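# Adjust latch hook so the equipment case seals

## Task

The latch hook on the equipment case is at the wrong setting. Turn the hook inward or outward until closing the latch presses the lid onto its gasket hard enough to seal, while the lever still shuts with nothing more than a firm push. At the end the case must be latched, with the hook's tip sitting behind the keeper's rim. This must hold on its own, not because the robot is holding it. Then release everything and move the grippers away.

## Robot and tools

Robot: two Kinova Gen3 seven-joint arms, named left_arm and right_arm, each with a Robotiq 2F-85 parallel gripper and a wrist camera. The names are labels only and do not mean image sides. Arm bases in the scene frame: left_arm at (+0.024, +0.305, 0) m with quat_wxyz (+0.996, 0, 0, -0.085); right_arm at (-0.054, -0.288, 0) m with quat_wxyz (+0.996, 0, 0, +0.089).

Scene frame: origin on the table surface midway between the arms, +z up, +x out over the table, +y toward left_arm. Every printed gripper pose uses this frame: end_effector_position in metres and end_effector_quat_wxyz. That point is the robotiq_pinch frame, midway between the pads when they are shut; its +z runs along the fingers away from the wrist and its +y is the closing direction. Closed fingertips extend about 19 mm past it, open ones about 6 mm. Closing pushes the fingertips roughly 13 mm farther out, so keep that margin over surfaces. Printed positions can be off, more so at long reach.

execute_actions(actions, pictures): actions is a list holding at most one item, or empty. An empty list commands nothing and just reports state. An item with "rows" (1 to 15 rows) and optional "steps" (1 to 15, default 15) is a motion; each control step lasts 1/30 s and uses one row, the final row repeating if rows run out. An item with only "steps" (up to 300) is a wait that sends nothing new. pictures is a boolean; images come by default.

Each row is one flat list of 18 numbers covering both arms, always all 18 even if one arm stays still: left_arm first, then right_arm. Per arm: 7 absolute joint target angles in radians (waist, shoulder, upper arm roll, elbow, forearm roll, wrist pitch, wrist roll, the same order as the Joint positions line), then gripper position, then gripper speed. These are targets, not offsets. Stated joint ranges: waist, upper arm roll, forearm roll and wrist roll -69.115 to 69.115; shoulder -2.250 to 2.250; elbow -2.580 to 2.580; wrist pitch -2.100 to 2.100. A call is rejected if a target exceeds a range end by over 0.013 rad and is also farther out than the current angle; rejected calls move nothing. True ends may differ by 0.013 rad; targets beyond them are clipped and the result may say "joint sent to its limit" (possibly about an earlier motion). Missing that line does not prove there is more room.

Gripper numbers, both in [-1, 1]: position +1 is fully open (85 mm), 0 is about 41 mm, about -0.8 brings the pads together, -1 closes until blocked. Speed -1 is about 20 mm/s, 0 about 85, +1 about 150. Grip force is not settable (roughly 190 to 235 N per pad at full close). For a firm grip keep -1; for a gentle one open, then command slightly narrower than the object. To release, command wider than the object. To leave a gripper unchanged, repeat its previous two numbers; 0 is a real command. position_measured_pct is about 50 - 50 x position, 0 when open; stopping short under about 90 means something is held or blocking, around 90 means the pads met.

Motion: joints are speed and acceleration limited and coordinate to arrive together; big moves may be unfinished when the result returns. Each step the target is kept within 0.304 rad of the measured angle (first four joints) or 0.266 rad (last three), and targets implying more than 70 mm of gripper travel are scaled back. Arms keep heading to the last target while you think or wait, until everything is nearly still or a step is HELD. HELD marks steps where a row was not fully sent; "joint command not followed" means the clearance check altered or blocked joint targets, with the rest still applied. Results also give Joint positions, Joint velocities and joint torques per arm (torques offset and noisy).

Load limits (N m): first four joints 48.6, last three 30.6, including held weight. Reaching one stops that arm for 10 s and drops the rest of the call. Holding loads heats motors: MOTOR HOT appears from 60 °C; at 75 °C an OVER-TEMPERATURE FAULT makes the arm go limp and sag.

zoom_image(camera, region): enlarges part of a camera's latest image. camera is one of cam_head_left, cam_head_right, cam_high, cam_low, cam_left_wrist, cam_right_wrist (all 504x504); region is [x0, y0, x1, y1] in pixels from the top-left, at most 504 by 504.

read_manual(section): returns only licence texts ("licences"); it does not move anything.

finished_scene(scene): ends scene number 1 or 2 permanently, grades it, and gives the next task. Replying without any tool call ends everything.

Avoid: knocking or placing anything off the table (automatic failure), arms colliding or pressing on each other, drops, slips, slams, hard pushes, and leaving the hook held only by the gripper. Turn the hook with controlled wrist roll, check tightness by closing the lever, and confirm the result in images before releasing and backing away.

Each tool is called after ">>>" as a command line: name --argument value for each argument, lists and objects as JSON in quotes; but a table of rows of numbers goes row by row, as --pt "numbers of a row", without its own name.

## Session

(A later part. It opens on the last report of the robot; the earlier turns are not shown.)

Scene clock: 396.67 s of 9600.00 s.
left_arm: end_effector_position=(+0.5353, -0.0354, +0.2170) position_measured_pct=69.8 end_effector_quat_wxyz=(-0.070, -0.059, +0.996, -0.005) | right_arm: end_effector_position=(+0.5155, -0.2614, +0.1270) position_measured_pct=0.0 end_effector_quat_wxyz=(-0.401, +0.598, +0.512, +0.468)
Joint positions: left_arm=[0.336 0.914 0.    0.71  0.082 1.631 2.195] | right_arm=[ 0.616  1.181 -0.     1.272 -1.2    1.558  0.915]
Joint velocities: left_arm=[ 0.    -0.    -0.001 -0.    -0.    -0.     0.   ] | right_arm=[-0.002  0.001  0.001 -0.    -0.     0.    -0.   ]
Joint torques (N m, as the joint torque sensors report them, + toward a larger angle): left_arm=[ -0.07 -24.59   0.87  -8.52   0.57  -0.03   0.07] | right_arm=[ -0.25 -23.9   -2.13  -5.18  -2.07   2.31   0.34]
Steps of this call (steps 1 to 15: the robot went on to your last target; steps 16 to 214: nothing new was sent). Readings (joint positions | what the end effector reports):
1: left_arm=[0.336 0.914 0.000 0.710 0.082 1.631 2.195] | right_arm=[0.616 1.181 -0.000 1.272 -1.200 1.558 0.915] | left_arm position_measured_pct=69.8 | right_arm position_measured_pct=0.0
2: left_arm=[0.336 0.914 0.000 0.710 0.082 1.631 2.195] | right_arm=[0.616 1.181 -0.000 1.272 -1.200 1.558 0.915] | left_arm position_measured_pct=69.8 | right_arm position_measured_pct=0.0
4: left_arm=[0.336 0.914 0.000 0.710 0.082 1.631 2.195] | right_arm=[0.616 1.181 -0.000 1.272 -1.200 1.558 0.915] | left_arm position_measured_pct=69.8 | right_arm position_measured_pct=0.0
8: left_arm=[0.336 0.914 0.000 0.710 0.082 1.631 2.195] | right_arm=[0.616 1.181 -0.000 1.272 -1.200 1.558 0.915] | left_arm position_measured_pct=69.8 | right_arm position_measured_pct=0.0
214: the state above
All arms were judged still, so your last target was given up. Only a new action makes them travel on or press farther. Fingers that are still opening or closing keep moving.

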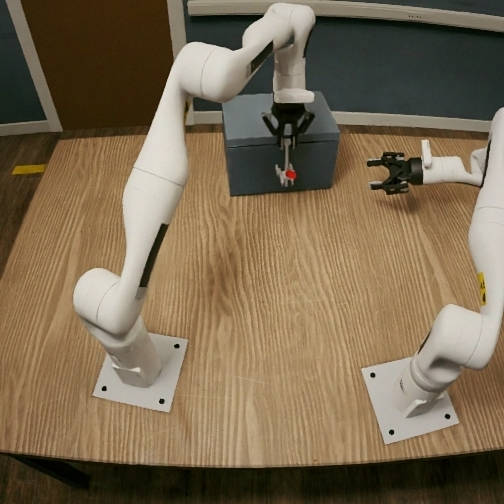

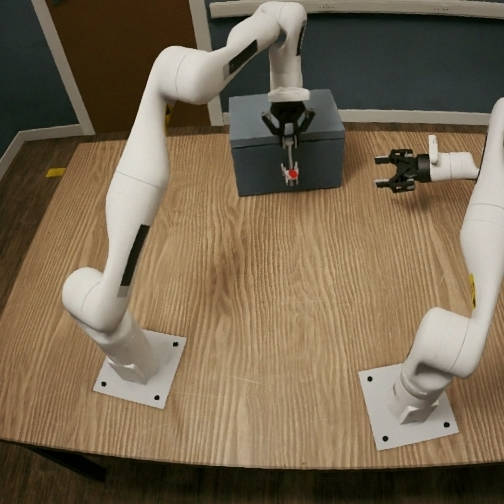

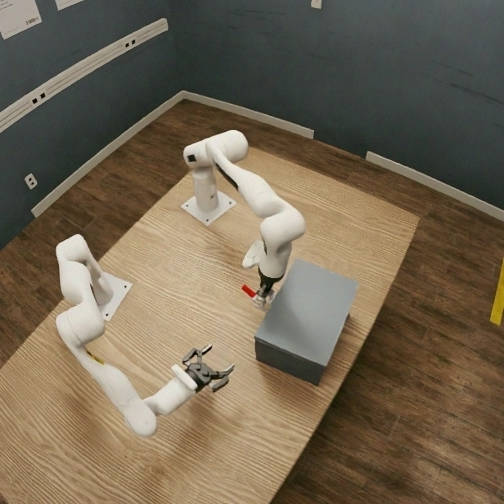

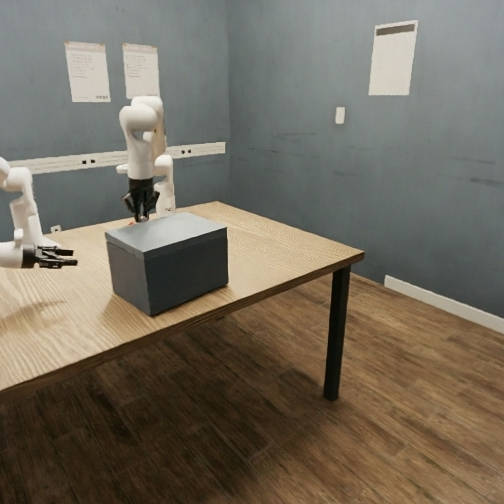

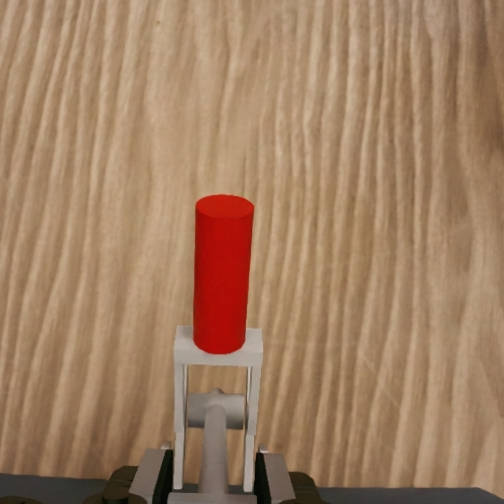

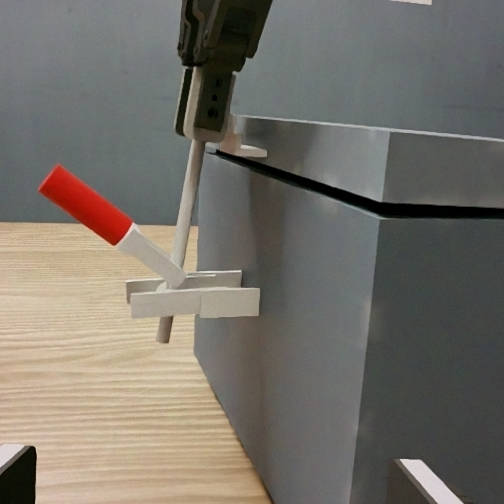

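>>> execute_actions --actions '[{"rows": [[0.3364,0.9139,0,0.7101,0.082,1.6309,2.195,-0.55,-0.5, 0.616,1.181,0,1.272,-1.2,1.558,0.915,1,0],[0.3364,0.9139,0,0.7101,0.082,1.6309,2.195,-0.55,-0.5, 0.616,1.181,0,1.272,-1.2,1.558,0.915,1,0],[0.3364,0.9139,0,0.7101,0.082,1.6309,2.195,-0.55,-0.5, 0.616,1.181,0,1.272,-1.2,1.558,0.915,1,0],[0.3364,0.9139,0,0.7101,0.082,1.6309,2.195,-0.55,-0.5, 0.616,1.181,0,1.272,-1.2,1.558,0.915,1,0],[0.3364,0.9139,0,0.7101,0.082,1.6309,2.195,-0.55,-0.5, 0.616,1.181,0,1.272,-1.2,1.558,0.915,1,0],[0.3364,0.9139,0,0.7101,0.082,1.6309,2.195,-0.55,-0.5, 0.616,1.181,0,1.272,-1.2,1.558,0.915,1,0],[0.342,0.8986,0,0.739,0.0735,1.6052,2.200,-0.55,-0.5, 0.616,1.181,0,1.272,-1.2,1.558,0.915,1,0],[0.347,0.8834,0,0.768,0.065,1.5795,2.205,-0.55,-0.5, 0.616,1.181,0,1.272,-1.2,1.558,0.915,1,0],[0.353,0.868,0,0.797,0.0566,1.5538,2.210,-0.55,-0.5, 0.616,1.181,0,1.272,-1.2,1.558,0.915,1,0],[0.359,0.853,0,0.826,0.048,1.528,2.215,-0.55,-0.5, 0.616,1.181,0,1.272,-1.2,1.558,0.915,1,0],[0.365,0.8376,0,0.855,0.0396,1.5024,2.220,-0.55,-0.5, 0.616,1.181,0,1.272,-1.2,1.558,0.915,1,0],[0.371,0.8223,0,0.884,0.031,1.4767,2.225,-0.55,-0.5, 0.616,1.181,0,1.272,-1.2,1.558,0.915,1,0],[0.377,0.807,0,0.913,0.0227,1.451,2.230,-0.55,-0.5, 0.616,1.181,0,1.272,-1.2,1.558,0.915,1,0],[0.3826,0.7918,0,0.9423,0.0142,1.4253,2.2351,-0.55,-0.5, 0.616,1.181,0,1.272,-1.2,1.558,0.915,1,0]], "steps": 15}]' --pictures false

>>> execute_actions --actions '[{"steps": 12}]'

Scene clock: 457.17 s of 9600.00 s.
left_arm: end_effector_position=(+0.5288, -0.0364, +0.2178) position_measured_pct=71.8 end_effector_quat_wxyz=(-0.036, -0.059, +0.998, -0.001) | right_arm: end_effector_position=(+0.5155, -0.2614, +0.1270) position_measured_pct=0.0 end_effector_quat_wxyz=(-0.401, +0.598, +0.512, +0.468)
Joint positions: left_arm=[ 0.363  0.843 -0.     0.844  0.043  1.513  2.218] | right_arm=[ 0.616  1.181 -0.     1.272 -1.2    1.558  0.915]
Joint velocities: left_arm=[ 0.135 -0.352  0.004  0.683 -0.201 -0.613  0.122] | right_arm=[-0.001 -0.001 -0.    -0.    -0.     0.     0.   ]
Joint torques (N m, as the joint torque sensors report them, + toward a larger angle): left_arm=[ -1.09 -24.84   0.37  -9.17   0.33   0.06   0.  ] | right_arm=[ -0.5  -24.05  -1.7   -5.5   -1.78   2.13   0.12]
Steps of this call (steps 1 to 1800: nothing new was sent; steps 1801 to 1815: all 15 steps of this action). Readings (joint positions | what the end effector reports):
1801: left_arm=[0.336 0.914 0.000 0.710 0.082 1.631 2.195] | right_arm=[0.616 1.181 -0.000 1.272 -1.200 1.558 0.915] | left_arm position_measured_pct=69.8 | right_arm position_measured_pct=0.0
1802: left_arm=[0.336 0.914 0.000 0.710 0.082 1.631 2.195] | right_arm=[0.616 1.181 -0.000 1.272 -1.200 1.558 0.915] | left_arm position_measured_pct=70.2 | right_arm position_measured_pct=0.0
1804: left_arm=[0.336 0.913 0.000 0.710 0.082 1.631 2.195] | right_arm=[0.616 1.181 -0.000 1.272 -1.200 1.558 0.915] | left_arm position_measured_pct=71.4 | right_arm position_measured_pct=0.0
1808: left_arm=[0.338 0.909 -0.000 0.717 0.080 1.625 2.196] | right_arm=[0.616 1.181 -0.000 1.272 -1.200 1.558 0.915] | left_arm position_measured_pct=71.8 | right_arm position_measured_pct=0.0
1815: the state above

Scene clock: 457.57 s of 9600.00 s.
left_arm: end_effector_position=(+0.5231, -0.0369, +0.2177) position_measured_pct=71.8 end_effector_quat_wxyz=(-0.012, -0.057, +0.998, -0.001) | right_arm: end_effector_position=(+0.5155, -0.2614, +0.1270) position_measured_pct=0.0 end_effector_quat_wxyz=(-0.401, +0.598, +0.512, +0.468)
Joint positions: left_arm=[0.383 0.793 0.001 0.942 0.015 1.426 2.235] | right_arm=[ 0.616  1.181 -0.     1.272 -1.2    1.558  0.915]
Joint velocities: left_arm=[ 0.004 -0.004 -0.002  0.01  -0.001 -0.006  0.   ] | right_arm=[-0.002  0.001 -0.    -0.     0.    -0.    -0.   ]
Joint torques (N m, as the joint torque sensors report them, + toward a larger angle): left_arm=[ -0.9  -23.86   0.08  -8.72   0.07  -0.01   0.12] | right_arm=[ -0.39 -23.98  -2.25  -5.2   -1.95   2.34   0.01]
Steps of this call (steps 1 to 12: the robot went on to your last target). Readings (joint positions | what the end effector reports):
1: left_arm=[0.368 0.831 -0.000 0.866 0.037 1.493 2.222] | right_arm=[0.616 1.181 -0.000 1.272 -1.200 1.558 0.915] | left_arm position_measured_pct=71.8 | right_arm position_measured_pct=0.0
2: left_arm=[0.372 0.821 0.000 0.886 0.030 1.475 2.225] | right_arm=[0.616 1.181 -0.000 1.272 -1.200 1.558 0.915] | left_arm position_measured_pct=71.8 | right_arm position_measured_pct=0.0
4: left_arm=[0.377 0.805 0.000 0.917 0.021 1.447 2.231] | right_arm=[0.616 1.181 -0.000 1.272 -1.200 1.558 0.915] | left_arm position_measured_pct=71.8 | right_arm position_measured_pct=0.0
8: left_arm=[0.382 0.795 0.001 0.938 0.015 1.427 2.235] | right_arm=[0.616 1.181 -0.000 1.272 -1.200 1.558 0.915] | left_arm position_measured_pct=71.8 | right_arm position_measured_pct=0.0
12: the state above

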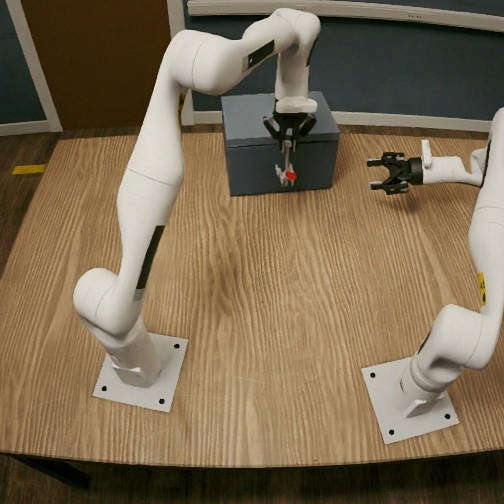

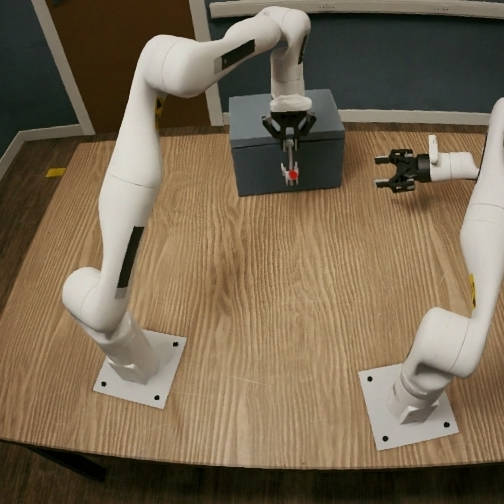

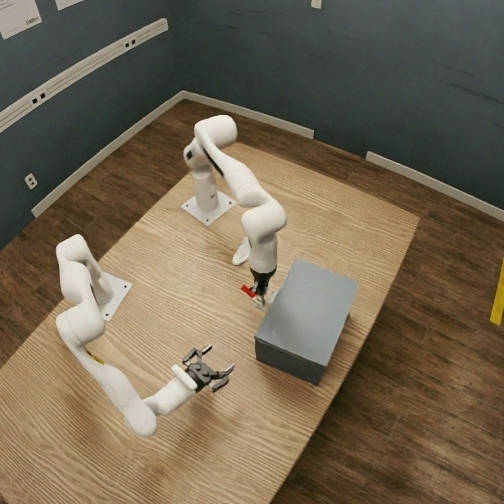

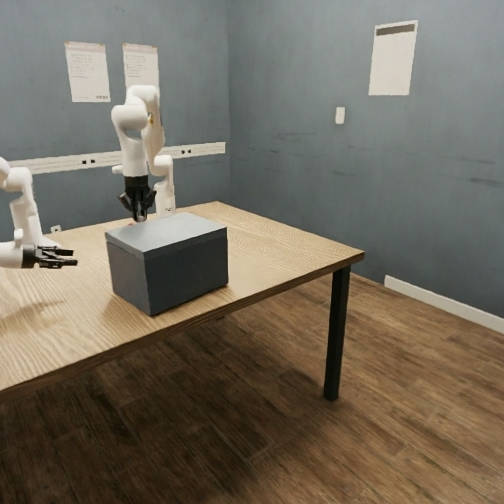

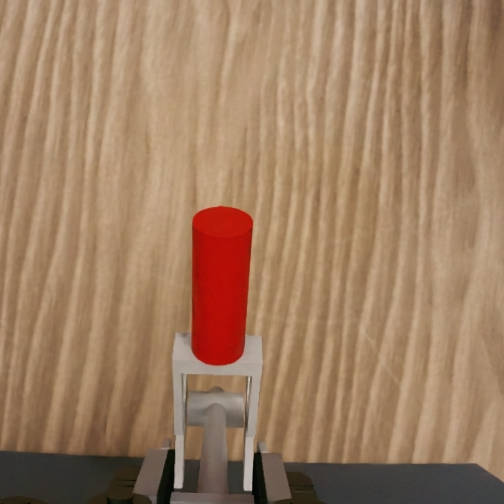

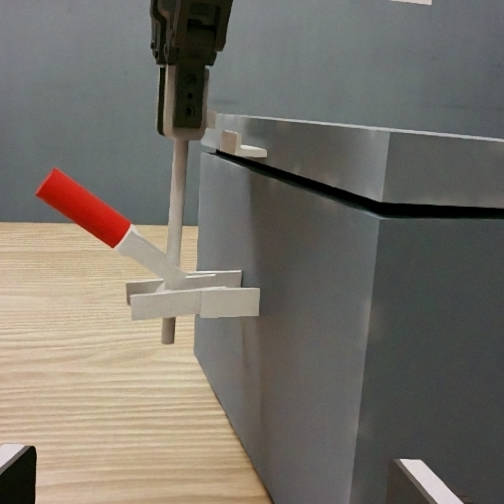

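>>> execute_actions --actions '[{"rows": [[0.390,0.778,0,0.9695,0.003,1.3994,2.2455,-0.55,-0.5, 0.616,1.181,0,1.272,-1.2,1.558,0.915,1,0],[0.3975,0.7644,0,0.9967,-0.008,1.3735,2.256,-0.55,-0.5, 0.616,1.181,0,1.272,-1.2,1.558,0.915,1,0],[0.405,0.7507,0,1.024,-0.0194,1.3476,2.266,-0.55,-0.5, 0.616,1.181,0,1.272,-1.2,1.558,0.915,1,0],[0.4124,0.737,0,1.051,-0.0306,1.3217,2.277,-0.55,-0.5, 0.616,1.181,0,1.272,-1.2,1.558,0.915,1,0],[0.42,0.7232,0,1.0783,-0.0418,1.2958,2.287,-0.55,-0.5, 0.616,1.181,0,1.272,-1.2,1.558,0.915,1,0],[0.4273,0.7095,0,1.1055,-0.053,1.27,2.298,-0.55,-0.5, 0.616,1.181,0,1.272,-1.2,1.558,0.915,1,0],[0.4348,0.6958,0,1.1327,-0.0642,1.244,2.3081,-0.55,-0.5, 0.616,1.181,0,1.272,-1.2,1.558,0.915,1,0],[0.4433,0.6849,0,1.1566,-0.0788,1.2203,2.3236,-0.55,-0.5, 0.616,1.181,0,1.272,-1.2,1.558,0.915,1,0],[0.4517,0.6739,0,1.1804,-0.0934,1.1966,2.3391,-0.55,-0.5, 0.616,1.181,0,1.272,-1.2,1.558,0.915,1,0],[0.4602,0.663,0,1.2043,-0.108,1.1729,2.3546,-0.55,-0.5, 0.616,1.181,0,1.272,-1.2,1.558,0.915,1,0],[0.4686,0.652,0,1.2282,-0.1226,1.1493,2.3702,-0.55,-0.5, 0.616,1.181,0,1.272,-1.2,1.558,0.915,1,0],[0.4771,0.6411,0,1.2521,-0.1372,1.1256,2.3857,-0.55,-0.5, 0.616,1.181,0,1.272,-1.2,1.558,0.915,1,0],[0.4855,0.6301,0,1.2759,-0.1518,1.1019,2.4012,-0.55,-0.5, 0.616,1.181,0,1.272,-1.2,1.558,0.915,1,0],[0.494,0.6192,0,1.2998,-0.1664,1.0782,2.4167,-0.55,-0.5, 0.616,1.181,0,1.272,-1.2,1.558,0.915,1,0]], "steps": 15}]' --pictures false

>>> execute_actions --actions '[{"steps": 14}]'

Scene clock: 475.63 s of 9600.00 s.
left_arm: end_effector_position=(+0.5053, -0.0392, +0.2165) position_measured_pct=71.8 end_effector_quat_wxyz=(+0.074, -0.058, +0.996, +0.006) | right_arm: end_effector_position=(+0.5155, -0.2614, +0.1270) position_measured_pct=0.0 end_effector_quat_wxyz=(-0.401, +0.598, +0.512, +0.468)
Joint positions: left_arm=[ 0.464  0.661  0.001  1.209 -0.112  1.168  2.36 ] | right_arm=[ 0.616  1.181 -0.     1.272 -1.2    1.558  0.915]
Joint velocities: left_arm=[ 0.231 -0.315  0.004  0.685 -0.402 -0.677  0.422] | right_arm=[-0.    -0.001 -0.    -0.     0.     0.    -0.   ]
Joint torques (N m, as the joint torque sensors report them, + toward a larger angle): left_arm=[ -0.89 -20.37  -0.15  -8.77   0.01  -0.5   -0.03] | right_arm=[ -0.11 -23.58  -2.21  -5.18  -2.12   2.24   0.21]
Steps of this call (steps 1 to 30: the robot went on to your last target; steps 31 to 527: nothing new was sent; steps 528 to 542: all 15 steps of this action). Readings (joint positions | what the end effector reports):
528: left_arm=[0.383 0.792 0.000 0.944 0.014 1.424 2.235] | right_arm=[0.616 1.181 -0.000 1.272 -1.200 1.558 0.915] | left_arm position_measured_pct=71.8 | right_arm position_measured_pct=0.0
529: left_arm=[0.385 0.788 0.000 0.950 0.012 1.419 2.237] | right_arm=[0.616 1.181 -0.000 1.272 -1.200 1.558 0.915] | left_arm position_measured_pct=71.8 | right_arm position_measured_pct=0.0
531: left_arm=[0.392 0.776 0.000 0.974 0.003 1.397 2.246] | right_arm=[0.616 1.181 -0.000 1.272 -1.200 1.558 0.915] | left_arm position_measured_pct=71.8 | right_arm position_measured_pct=0.0
535: left_arm=[0.413 0.738 0.000 1.048 -0.028 1.326 2.275] | right_arm=[0.616 1.181 -0.000 1.272 -1.200 1.558 0.915] | left_arm position_measured_pct=71.8 | right_arm position_measured_pct=0.0
542: the state above

Scene clock: 476.10 s of 9600.00 s.
left_arm: end_effector_position=(+0.4979, -0.0399, +0.2150) position_measured_pct=71.8 end_effector_quat_wxyz=(+0.104, -0.056, +0.993, +0.006) | right_arm: end_effector_position=(+0.5155, -0.2614, +0.1270) position_measured_pct=0.0 end_effector_quat_wxyz=(-0.401, +0.598, +0.512, +0.468)
Joint positions: left_arm=[ 0.494  0.62   0.001  1.3   -0.166  1.078  2.417] | right_arm=[ 0.616  1.181 -0.     1.272 -1.2    1.558  0.915]
Joint velocities: left_arm=[ 0.003 -0.004 -0.001  0.004 -0.001 -0.002  0.001] | right_arm=[ 0.001 -0.001  0.    -0.     0.     0.    -0.   ]
Joint torques (N m, as the joint torque sensors report them, + toward a larger angle): left_arm=[ -1.1  -21.94   0.    -9.16  -0.32  -0.57   0.09] | right_arm=[  0.11 -23.88  -2.09  -5.3   -2.03   2.28   0.19]
Steps of this call (steps 1 to 14: the robot went on to your last target). Readings (joint positions | what the end effector reports):
1: left_arm=[0.471 0.651 0.001 1.231 -0.125 1.146 2.374] | right_arm=[0.616 1.181 -0.000 1.272 -1.200 1.558 0.915] | left_arm position_measured_pct=71.8 | right_arm position_measured_pct=0.0
2: left_arm=[0.477 0.642 0.001 1.250 -0.137 1.127 2.386] | right_arm=[0.616 1.181 -0.000 1.272 -1.200 1.558 0.915] | left_arm position_measured_pct=71.8 | right_arm position_measured_pct=0.0
4: left_arm=[0.487 0.630 0.001 1.279 -0.154 1.098 2.405] | right_arm=[0.616 1.181 -0.000 1.272 -1.200 1.558 0.915] | left_arm position_measured_pct=71.8 | right_arm position_measured_pct=0.0
8: left_arm=[0.493 0.622 0.001 1.297 -0.165 1.080 2.416] | right_arm=[0.616 1.181 -0.000 1.272 -1.200 1.558 0.915] | left_arm position_measured_pct=71.8 | right_arm position_measured_pct=0.0
14: the state above

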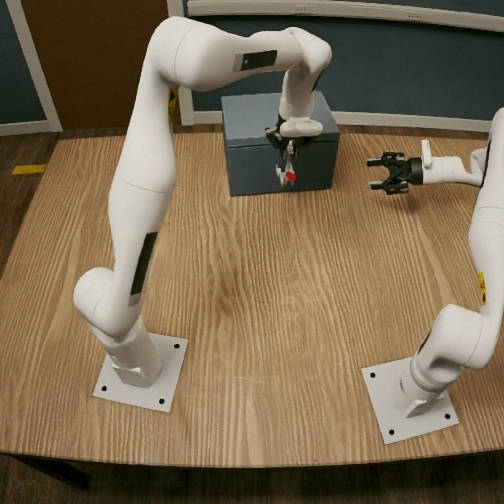

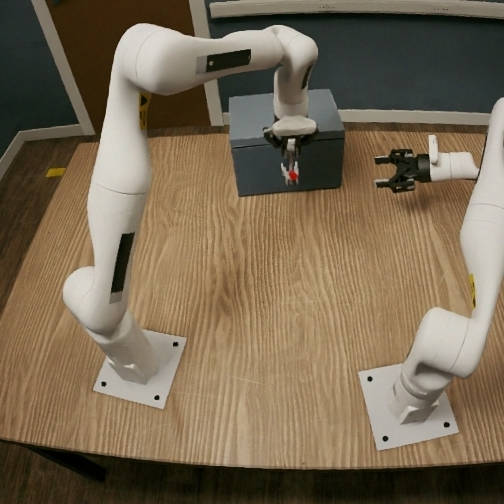

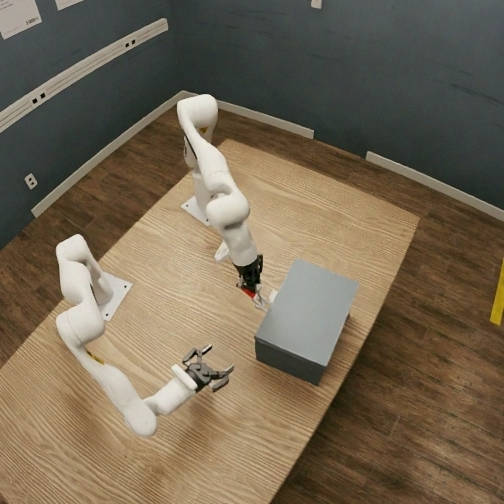

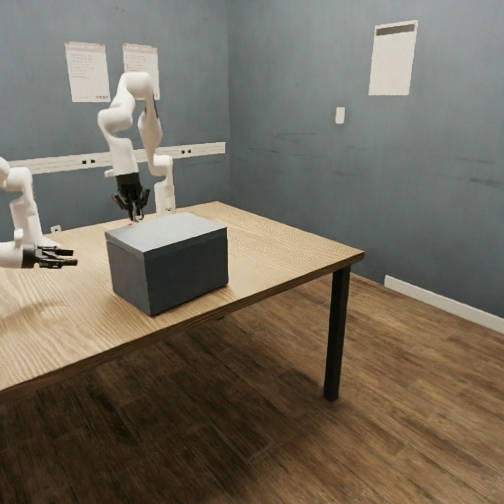

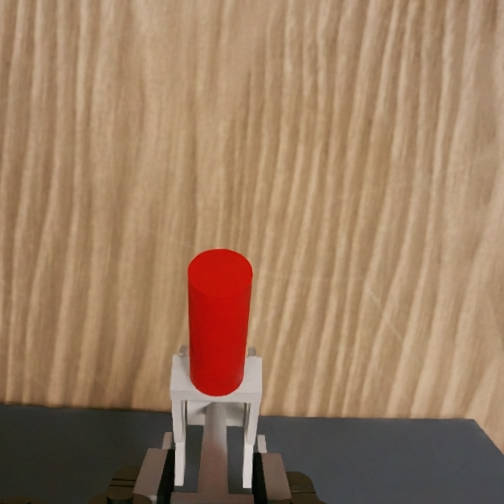

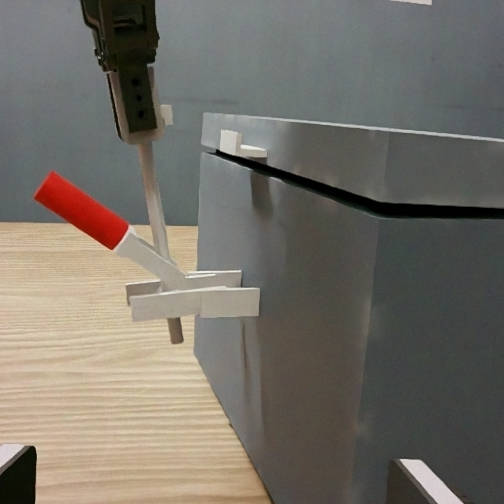

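>>> zoom_image --camera "cam_right_wrist" --region '[100, 60, 280, 200]'

>>> zoom_image --camera "cam_right_wrist" --region '[110, 220, 280, 360]'

Region (100, 60, 280, 200) of cam_right_wrist's 504x504 image, scaled by 2.800.

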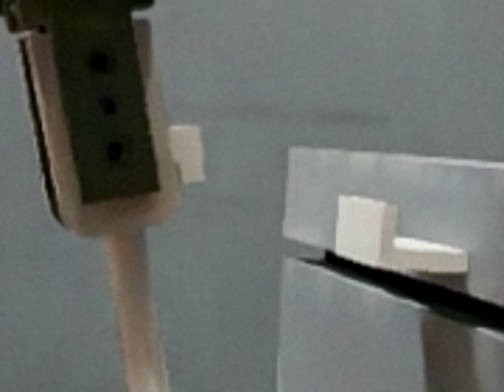

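Region (110, 220, 280, 360) of cam_right_wrist's 504x504 image, scaled by 2.965; it fills the top 415 rows of this view, and the rest is white.

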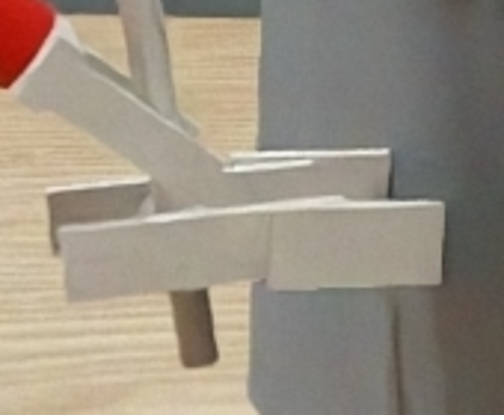

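>>> execute_actions --actions '[{"rows": [[0.494,0.6192,0,1.2998,-0.1664,1.0782,3.99,-0.55,-0.5, 0.616,1.181,0,1.272,-1.2,1.558,0.915,1,0]], "steps": 15}]' --pictures false

>>> execute_actions --actions '[{"steps": 35}]'

Scene clock: 488.73 s of 9600.00 s.
left_arm: end_effector_position=(+0.4975, -0.0405, +0.2150) position_measured_pct=71.8 end_effector_quat_wxyz=(+0.102, -0.303, +0.947, -0.021) | right_arm: end_effector_position=(+0.5155, -0.2614, +0.1270) position_measured_pct=0.0 end_effector_quat_wxyz=(-0.401, +0.598, +0.512, +0.468)
Joint positions: left_arm=[ 0.495  0.62   0.001  1.3   -0.165  1.078  2.922] | right_arm=[ 0.616  1.181 -0.     1.272 -1.2    1.558  0.915]
Joint velocities: left_arm=[ 0.002 -0.001  0.002 -0.     0.001 -0.001  1.215] | right_arm=[-0.002  0.    -0.    -0.    -0.    -0.001  0.   ]
Joint torques (N m, as the joint torque sensors report them, + toward a larger angle): left_arm=[ -1.21 -21.62  -0.44  -8.74  -0.5   -0.7    0.03] | right_arm=[ -0.47 -24.09  -2.37  -5.04  -1.85   2.35   0.05]
Steps of this call (steps 1 to 30: the robot went on to your last target; steps 31 to 364: nothing new was sent; steps 365 to 379: all 15 steps of this action). Readings (joint positions | what the end effector reports):
365: left_arm=[0.495 0.620 0.001 1.300 -0.166 1.078 2.418] | right_arm=[0.616 1.181 -0.000 1.272 -1.200 1.558 0.915] | left_arm position_measured_pct=71.8 | right_arm position_measured_pct=0.0
366: left_arm=[0.495 0.620 0.001 1.300 -0.166 1.078 2.427] | right_arm=[0.616 1.181 -0.000 1.272 -1.200 1.558 0.915] | left_arm position_measured_pct=71.8 | right_arm position_measured_pct=0.0
368: left_arm=[0.495 0.620 0.001 1.300 -0.166 1.078 2.478] | right_arm=[0.616 1.181 -0.000 1.272 -1.200 1.558 0.915] | left_arm position_measured_pct=71.8 | right_arm position_measured_pct=0.0
372: left_arm=[0.495 0.620 0.001 1.300 -0.166 1.078 2.638] | right_arm=[0.616 1.181 -0.000 1.272 -1.200 1.558 0.915] | left_arm position_measured_pct=71.8 | right_arm position_measured_pct=0.0
379: the state above

Scene clock: 489.90 s of 9600.00 s.
left_arm: end_effector_position=(+0.4975, -0.0413, +0.2152) position_measured_pct=71.8 end_effector_quat_wxyz=(-0.077, +0.742, -0.662, +0.070) | right_arm: end_effector_position=(+0.5155, -0.2614, +0.1270) position_measured_pct=0.0 end_effector_quat_wxyz=(-0.401, +0.598, +0.512, +0.468)
Joint positions: left_arm=[ 0.496  0.62   0.002  1.299 -0.165  1.077  3.99 ] | right_arm=[ 0.616  1.181 -0.     1.272 -1.2    1.558  0.915]
Joint velocities: left_arm=[0.001 0.002 0.001 0.    0.    0.001 0.004] | right_arm=[ 0.001 -0.    -0.001  0.     0.    -0.    -0.   ]
Joint torques (N m, as the joint torque sensors report them, + toward a larger angle): left_arm=[ -1.52 -21.54  -1.04  -8.31  -0.92  -0.24  -0.15] | right_arm=[ -0.29 -24.25  -2.29  -5.22  -1.91   2.22   0.37]
Steps of this call (steps 1 to 35: the robot went on to your last target). Readings (joint positions | what the end effector reports):
1: left_arm=[0.495 0.620 0.001 1.300 -0.165 1.078 2.963] | right_arm=[0.616 1.181 -0.000 1.272 -1.200 1.558 0.915] | left_arm position_measured_pct=71.8 | right_arm position_measured_pct=0.0
2: left_arm=[0.495 0.620 0.001 1.300 -0.165 1.078 3.004] | right_arm=[0.616 1.181 -0.000 1.272 -1.200 1.558 0.915] | left_arm position_measured_pct=71.8 | right_arm position_measured_pct=0.0
4: left_arm=[0.495 0.620 0.001 1.300 -0.165 1.078 3.085] | right_arm=[0.616 1.181 -0.000 1.272 -1.200 1.558 0.915] | left_arm position_measured_pct=71.8 | right_arm position_measured_pct=0.0
8: left_arm=[0.495 0.620 0.002 1.300 -0.165 1.078 3.248] | right_arm=[0.616 1.181 -0.000 1.272 -1.200 1.558 0.915] | left_arm position_measured_pct=71.8 | right_arm position_measured_pct=0.0
35: the state above

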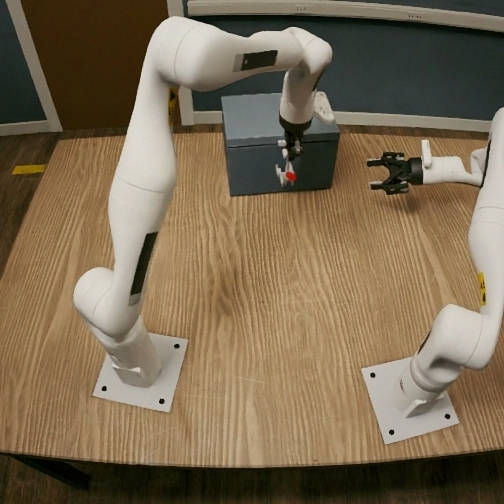

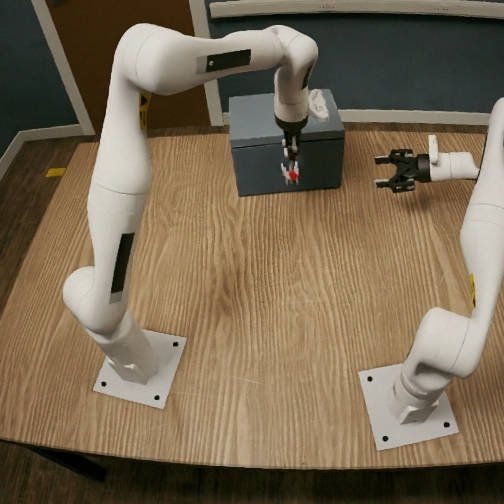

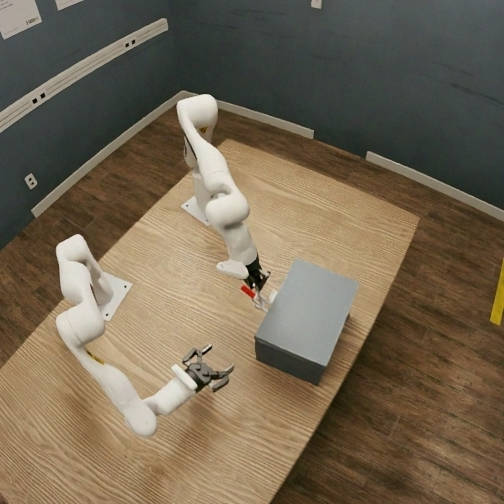

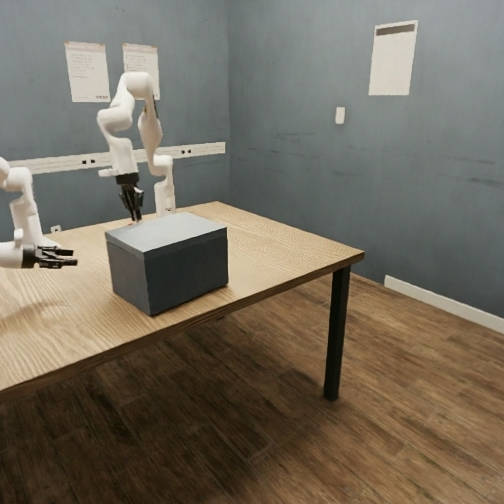

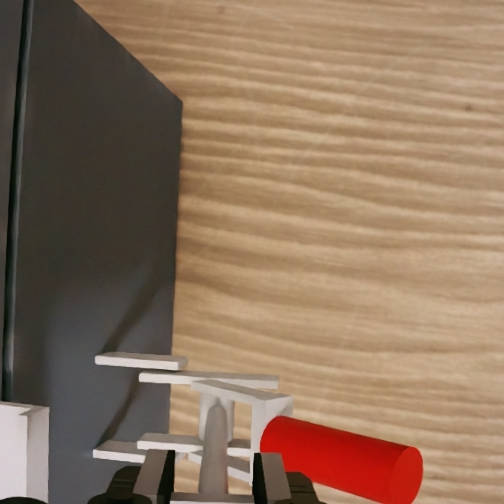

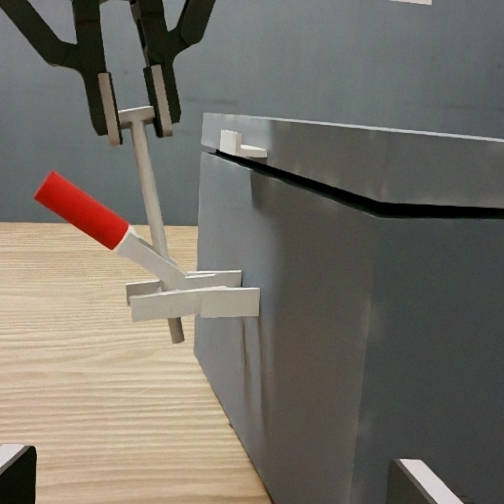

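>>> zoom_image --camera "cam_right_wrist" --region '[80, 60, 280, 200]'

>>> zoom_image --camera "cam_left_wrist" --region '[60, 330, 320, 504]'

Region (80, 60, 280, 200) of cam_right_wrist's 504x504 image, scaled by 2.520; it fills the top 353 rows of this view, and the rest is white.

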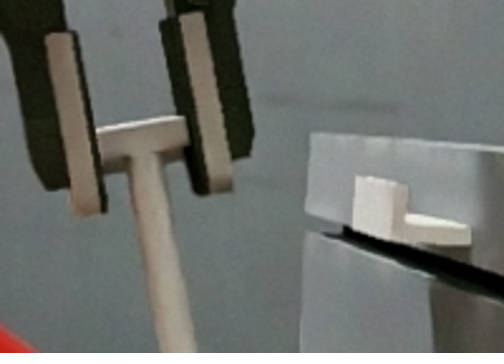

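Region (60, 330, 320, 504) of cam_left_wrist's 504x504 image, scaled by 1.938; it fills the top 337 rows of this view, and the rest is white.

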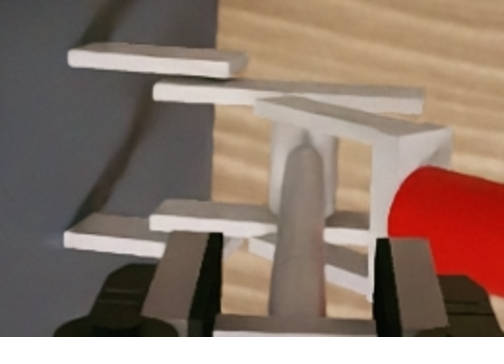

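>>> execute_actions --actions '[{"rows": [[0.494,0.6192,0,1.2998,-0.1664,1.0782,14.983,-0.55,-0.5, 0.616,1.181,0,1.272,-1.2,1.558,0.915,1,0]], "steps": 15}]' --pictures false

>>> execute_actions --actions '[{"steps": 70}]'

Scene clock: 518.03 s of 9600.00 s.
left_arm: end_effector_position=(+0.4977, -0.0412, +0.2153) position_measured_pct=71.8 end_effector_quat_wxyz=(-0.057, +0.884, -0.455, +0.087) | right_arm: end_effector_position=(+0.5155, -0.2614, +0.1270) position_measured_pct=0.0 end_effector_quat_wxyz=(-0.401, +0.598, +0.512, +0.468)
Joint positions: left_arm=[ 0.495  0.62   0.002  1.299 -0.165  1.077  4.496] | right_arm=[ 0.616  1.181 -0.     1.272 -1.2    1.558  0.915]
Joint velocities: left_arm=[-0.001 -0.002 -0.001  0.    -0.    -0.     1.217] | right_arm=[-0.001  0.001  0.    -0.     0.    -0.    -0.   ]
Joint torques (N m, as the joint torque sensors report them, + toward a larger angle): left_arm=[ -1.83 -21.55  -1.16  -8.56  -0.3   -0.29   0.32] | right_arm=[ -0.23 -24.01  -2.26  -5.02  -1.77   2.32   0.32]
Steps of this call (steps 1 to 15: the robot went on to your last target; steps 16 to 829: nothing new was sent; steps 830 to 844: all 15 steps of this action). Readings (joint positions | what the end effector reports):
830: left_arm=[0.496 0.620 0.002 1.299 -0.165 1.077 3.991] | right_arm=[0.616 1.181 -0.000 1.272 -1.200 1.558 0.915] | left_arm position_measured_pct=71.8 | right_arm position_measured_pct=0.0
831: left_arm=[0.496 0.620 0.002 1.299 -0.165 1.077 4.001] | right_arm=[0.616 1.181 -0.000 1.272 -1.200 1.558 0.915] | left_arm position_measured_pct=71.8 | right_arm position_measured_pct=0.0
833: left_arm=[0.496 0.620 0.002 1.299 -0.165 1.077 4.051] | right_arm=[0.616 1.181 -0.000 1.272 -1.200 1.558 0.915] | left_arm position_measured_pct=71.8 | right_arm position_measured_pct=0.0
837: left_arm=[0.496 0.620 0.002 1.299 -0.165 1.077 4.211] | right_arm=[0.616 1.181 -0.000 1.272 -1.200 1.558 0.915] | left_arm position_measured_pct=71.8 | right_arm position_measured_pct=0.0
844: the state above

Scene clock: 520.37 s of 9600.00 s.
left_arm: end_effector_position=(+0.4979, -0.0389, +0.2158) position_measured_pct=71.8 end_effector_quat_wxyz=(+0.077, +0.579, +0.808, +0.070) | right_arm: end_effector_position=(+0.5155, -0.2614, +0.1270) position_measured_pct=0.0 end_effector_quat_wxyz=(-0.401, +0.598, +0.512, +0.468)
Joint positions: left_arm=[ 0.494  0.618  0.     1.3   -0.166  1.08   7.342] | right_arm=[ 0.616  1.181 -0.     1.272 -1.2    1.558  0.915]
Joint velocities: left_arm=[ 0.    -0.     0.001  0.     0.001  0.001  1.217] | right_arm=[-0.001  0.001  0.     0.     0.    -0.    -0.   ]
Joint torques (N m, as the joint torque sensors report them, + toward a larger angle): left_arm=[ -0.09 -20.34   0.2   -9.48  -0.15  -1.42   0.13] | right_arm=[ -0.33 -23.86  -2.07  -5.17  -1.96   2.28   0.09]
Steps of this call (steps 1 to 70: the robot went on to your last target). Readings (joint positions | what the end effector reports):
1: left_arm=[0.495 0.620 0.001 1.299 -0.165 1.077 4.536] | right_arm=[0.616 1.181 -0.000 1.272 -1.200 1.558 0.915] | left_arm position_measured_pct=71.8 | right_arm position_measured_pct=0.0
2: left_arm=[0.495 0.620 0.001 1.299 -0.165 1.077 4.577] | right_arm=[0.616 1.181 -0.000 1.272 -1.200 1.558 0.915] | left_arm position_measured_pct=71.8 | right_arm position_measured_pct=0.0
4: left_arm=[0.495 0.620 0.001 1.299 -0.165 1.077 4.658] | right_arm=[0.616 1.181 -0.000 1.272 -1.200 1.558 0.915] | left_arm position_measured_pct=71.8 | right_arm position_measured_pct=0.0
8: left_arm=[0.495 0.620 0.001 1.299 -0.165 1.077 4.821] | right_arm=[0.616 1.181 -0.000 1.272 -1.200 1.558 0.915] | left_arm position_measured_pct=71.8 | right_arm position_measured_pct=0.0
70: the state above

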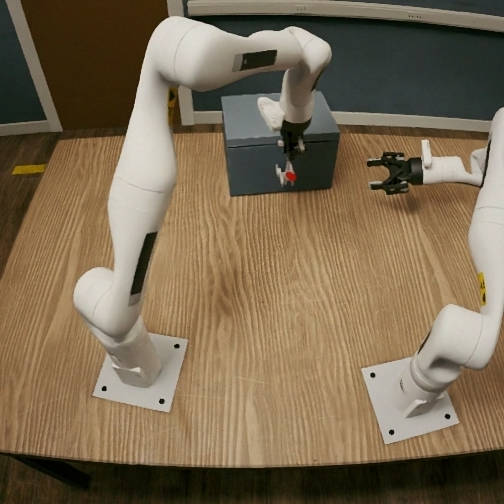

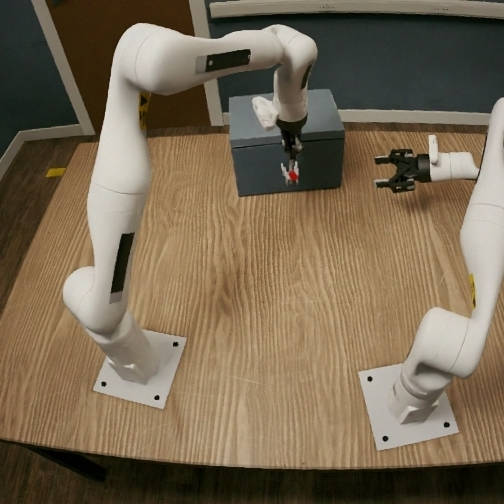

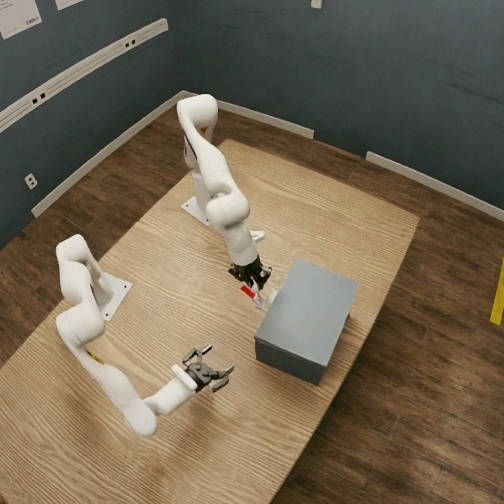

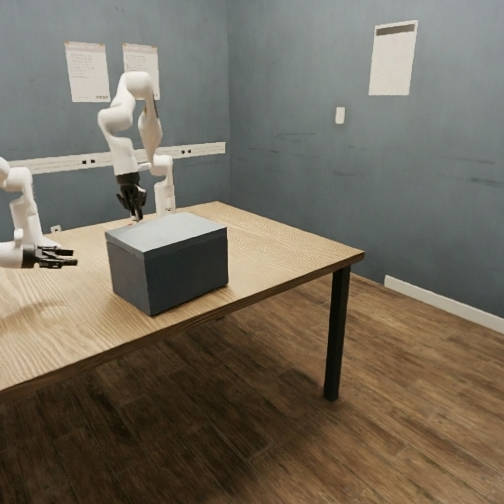

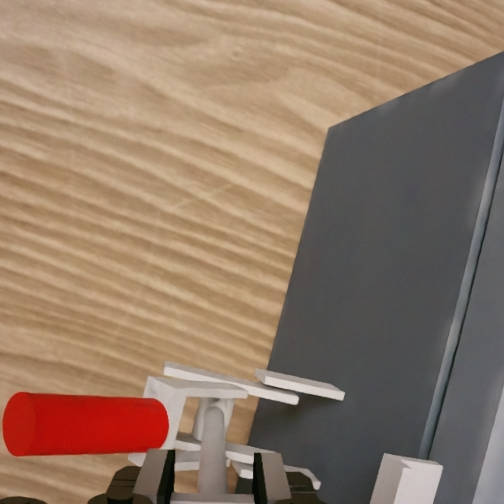

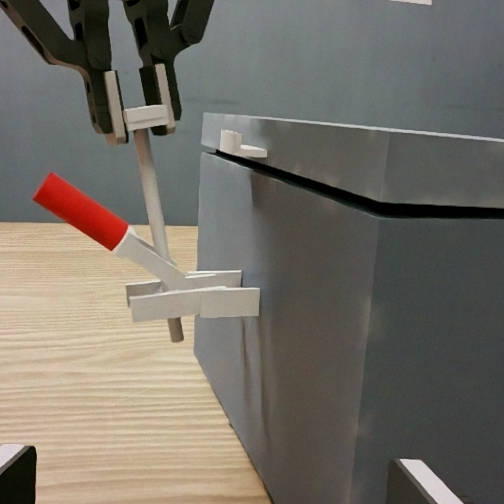

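>>> execute_actions --actions '[{"steps": 178}]'

Scene clock: 526.30 s of 9600.00 s.
left_arm: end_effector_position=(+0.4980, -0.0396, +0.2159) position_measured_pct=71.8 end_effector_quat_wxyz=(+0.101, +0.143, +0.984, +0.026) | right_arm: end_effector_position=(+0.5155, -0.2614, +0.1270) position_measured_pct=0.0 end_effector_quat_wxyz=(-0.401, +0.598, +0.512, +0.468)
Joint positions: left_arm=[ 0.494  0.619  0.     1.3   -0.166  1.079 14.581] | right_arm=[ 0.616  1.181 -0.     1.272 -1.2    1.558  0.915]
Joint velocities: left_arm=[ 0.     0.001 -0.001 -0.001 -0.    -0.003  1.22 ] | right_arm=[-0.001  0.    -0.     0.     0.     0.    -0.   ]
Joint torques (N m, as the joint torque sensors report them, + toward a larger angle): left_arm=[ -0.77 -20.51  -0.34  -8.92  -0.3   -0.79   0.02] | right_arm=[ -0.28 -24.22  -2.18  -5.17  -2.02   2.12   0.35]
Steps of this call (steps 1 to 178: the robot went on to your last target). Readings (joint positions | what the end effector reports):
1: left_arm=[0.494 0.618 0.000 1.300 -0.166 1.080 7.383] | right_arm=[0.616 1.181 -0.000 1.272 -1.200 1.558 0.915] | left_arm position_measured_pct=71.8 | right_arm position_measured_pct=0.0
2: left_arm=[0.494 0.618 0.000 1.300 -0.166 1.080 7.423] | right_arm=[0.616 1.181 -0.000 1.272 -1.200 1.558 0.915] | left_arm position_measured_pct=71.8 | right_arm position_measured_pct=0.0
4: left_arm=[0.494 0.618 0.000 1.300 -0.166 1.080 7.505] | right_arm=[0.616 1.181 -0.000 1.272 -1.200 1.558 0.915] | left_arm position_measured_pct=71.8 | right_arm position_measured_pct=0.0
8: left_arm=[0.494 0.618 0.000 1.300 -0.166 1.080 7.667] | right_arm=[0.616 1.181 -0.000 1.272 -1.200 1.558 0.915] | left_arm position_measured_pct=71.8 | right_arm position_measured_pct=0.0
178: the state above

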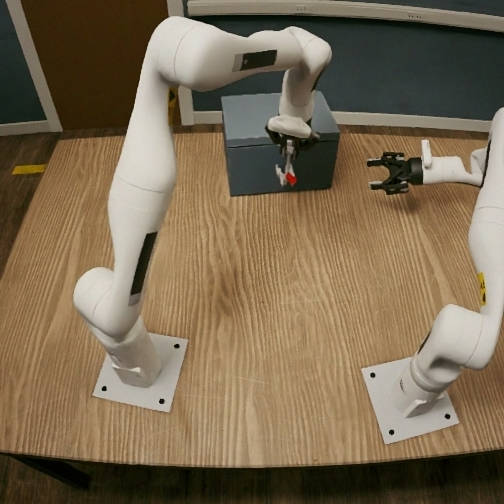

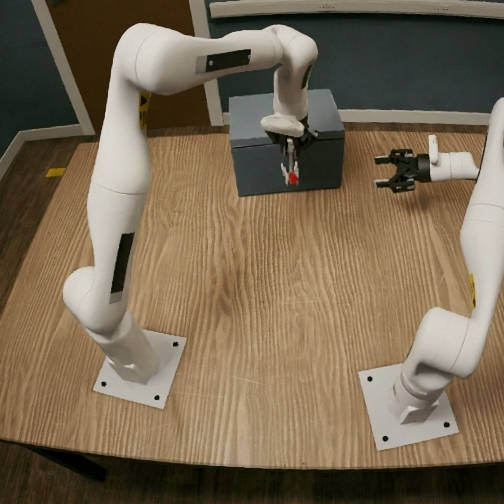

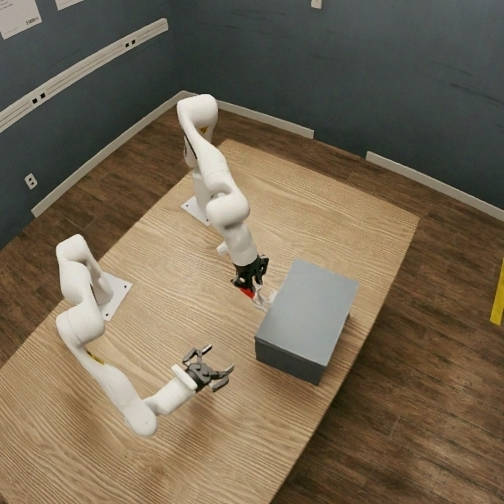

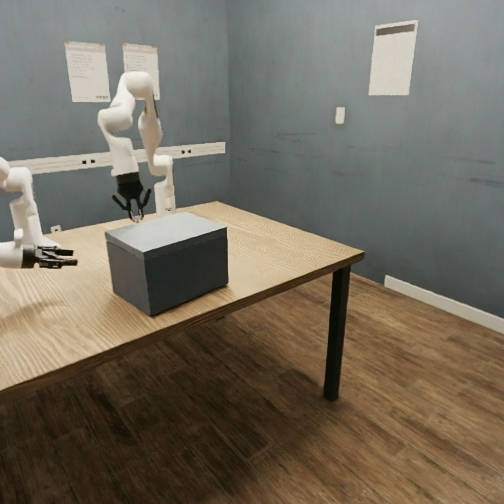

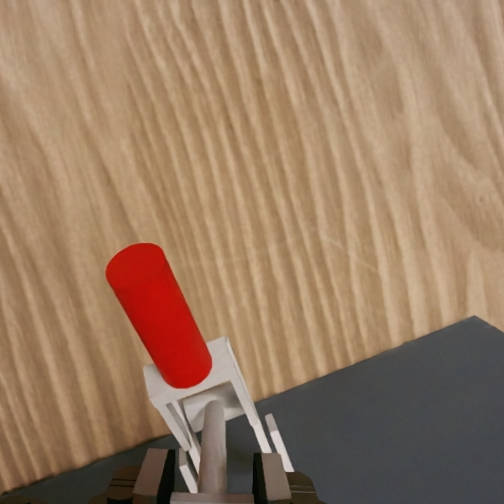

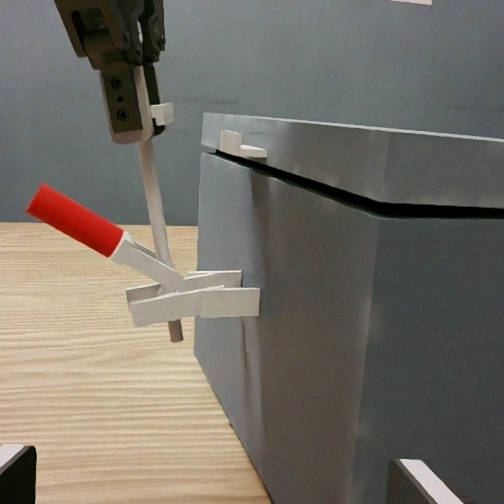

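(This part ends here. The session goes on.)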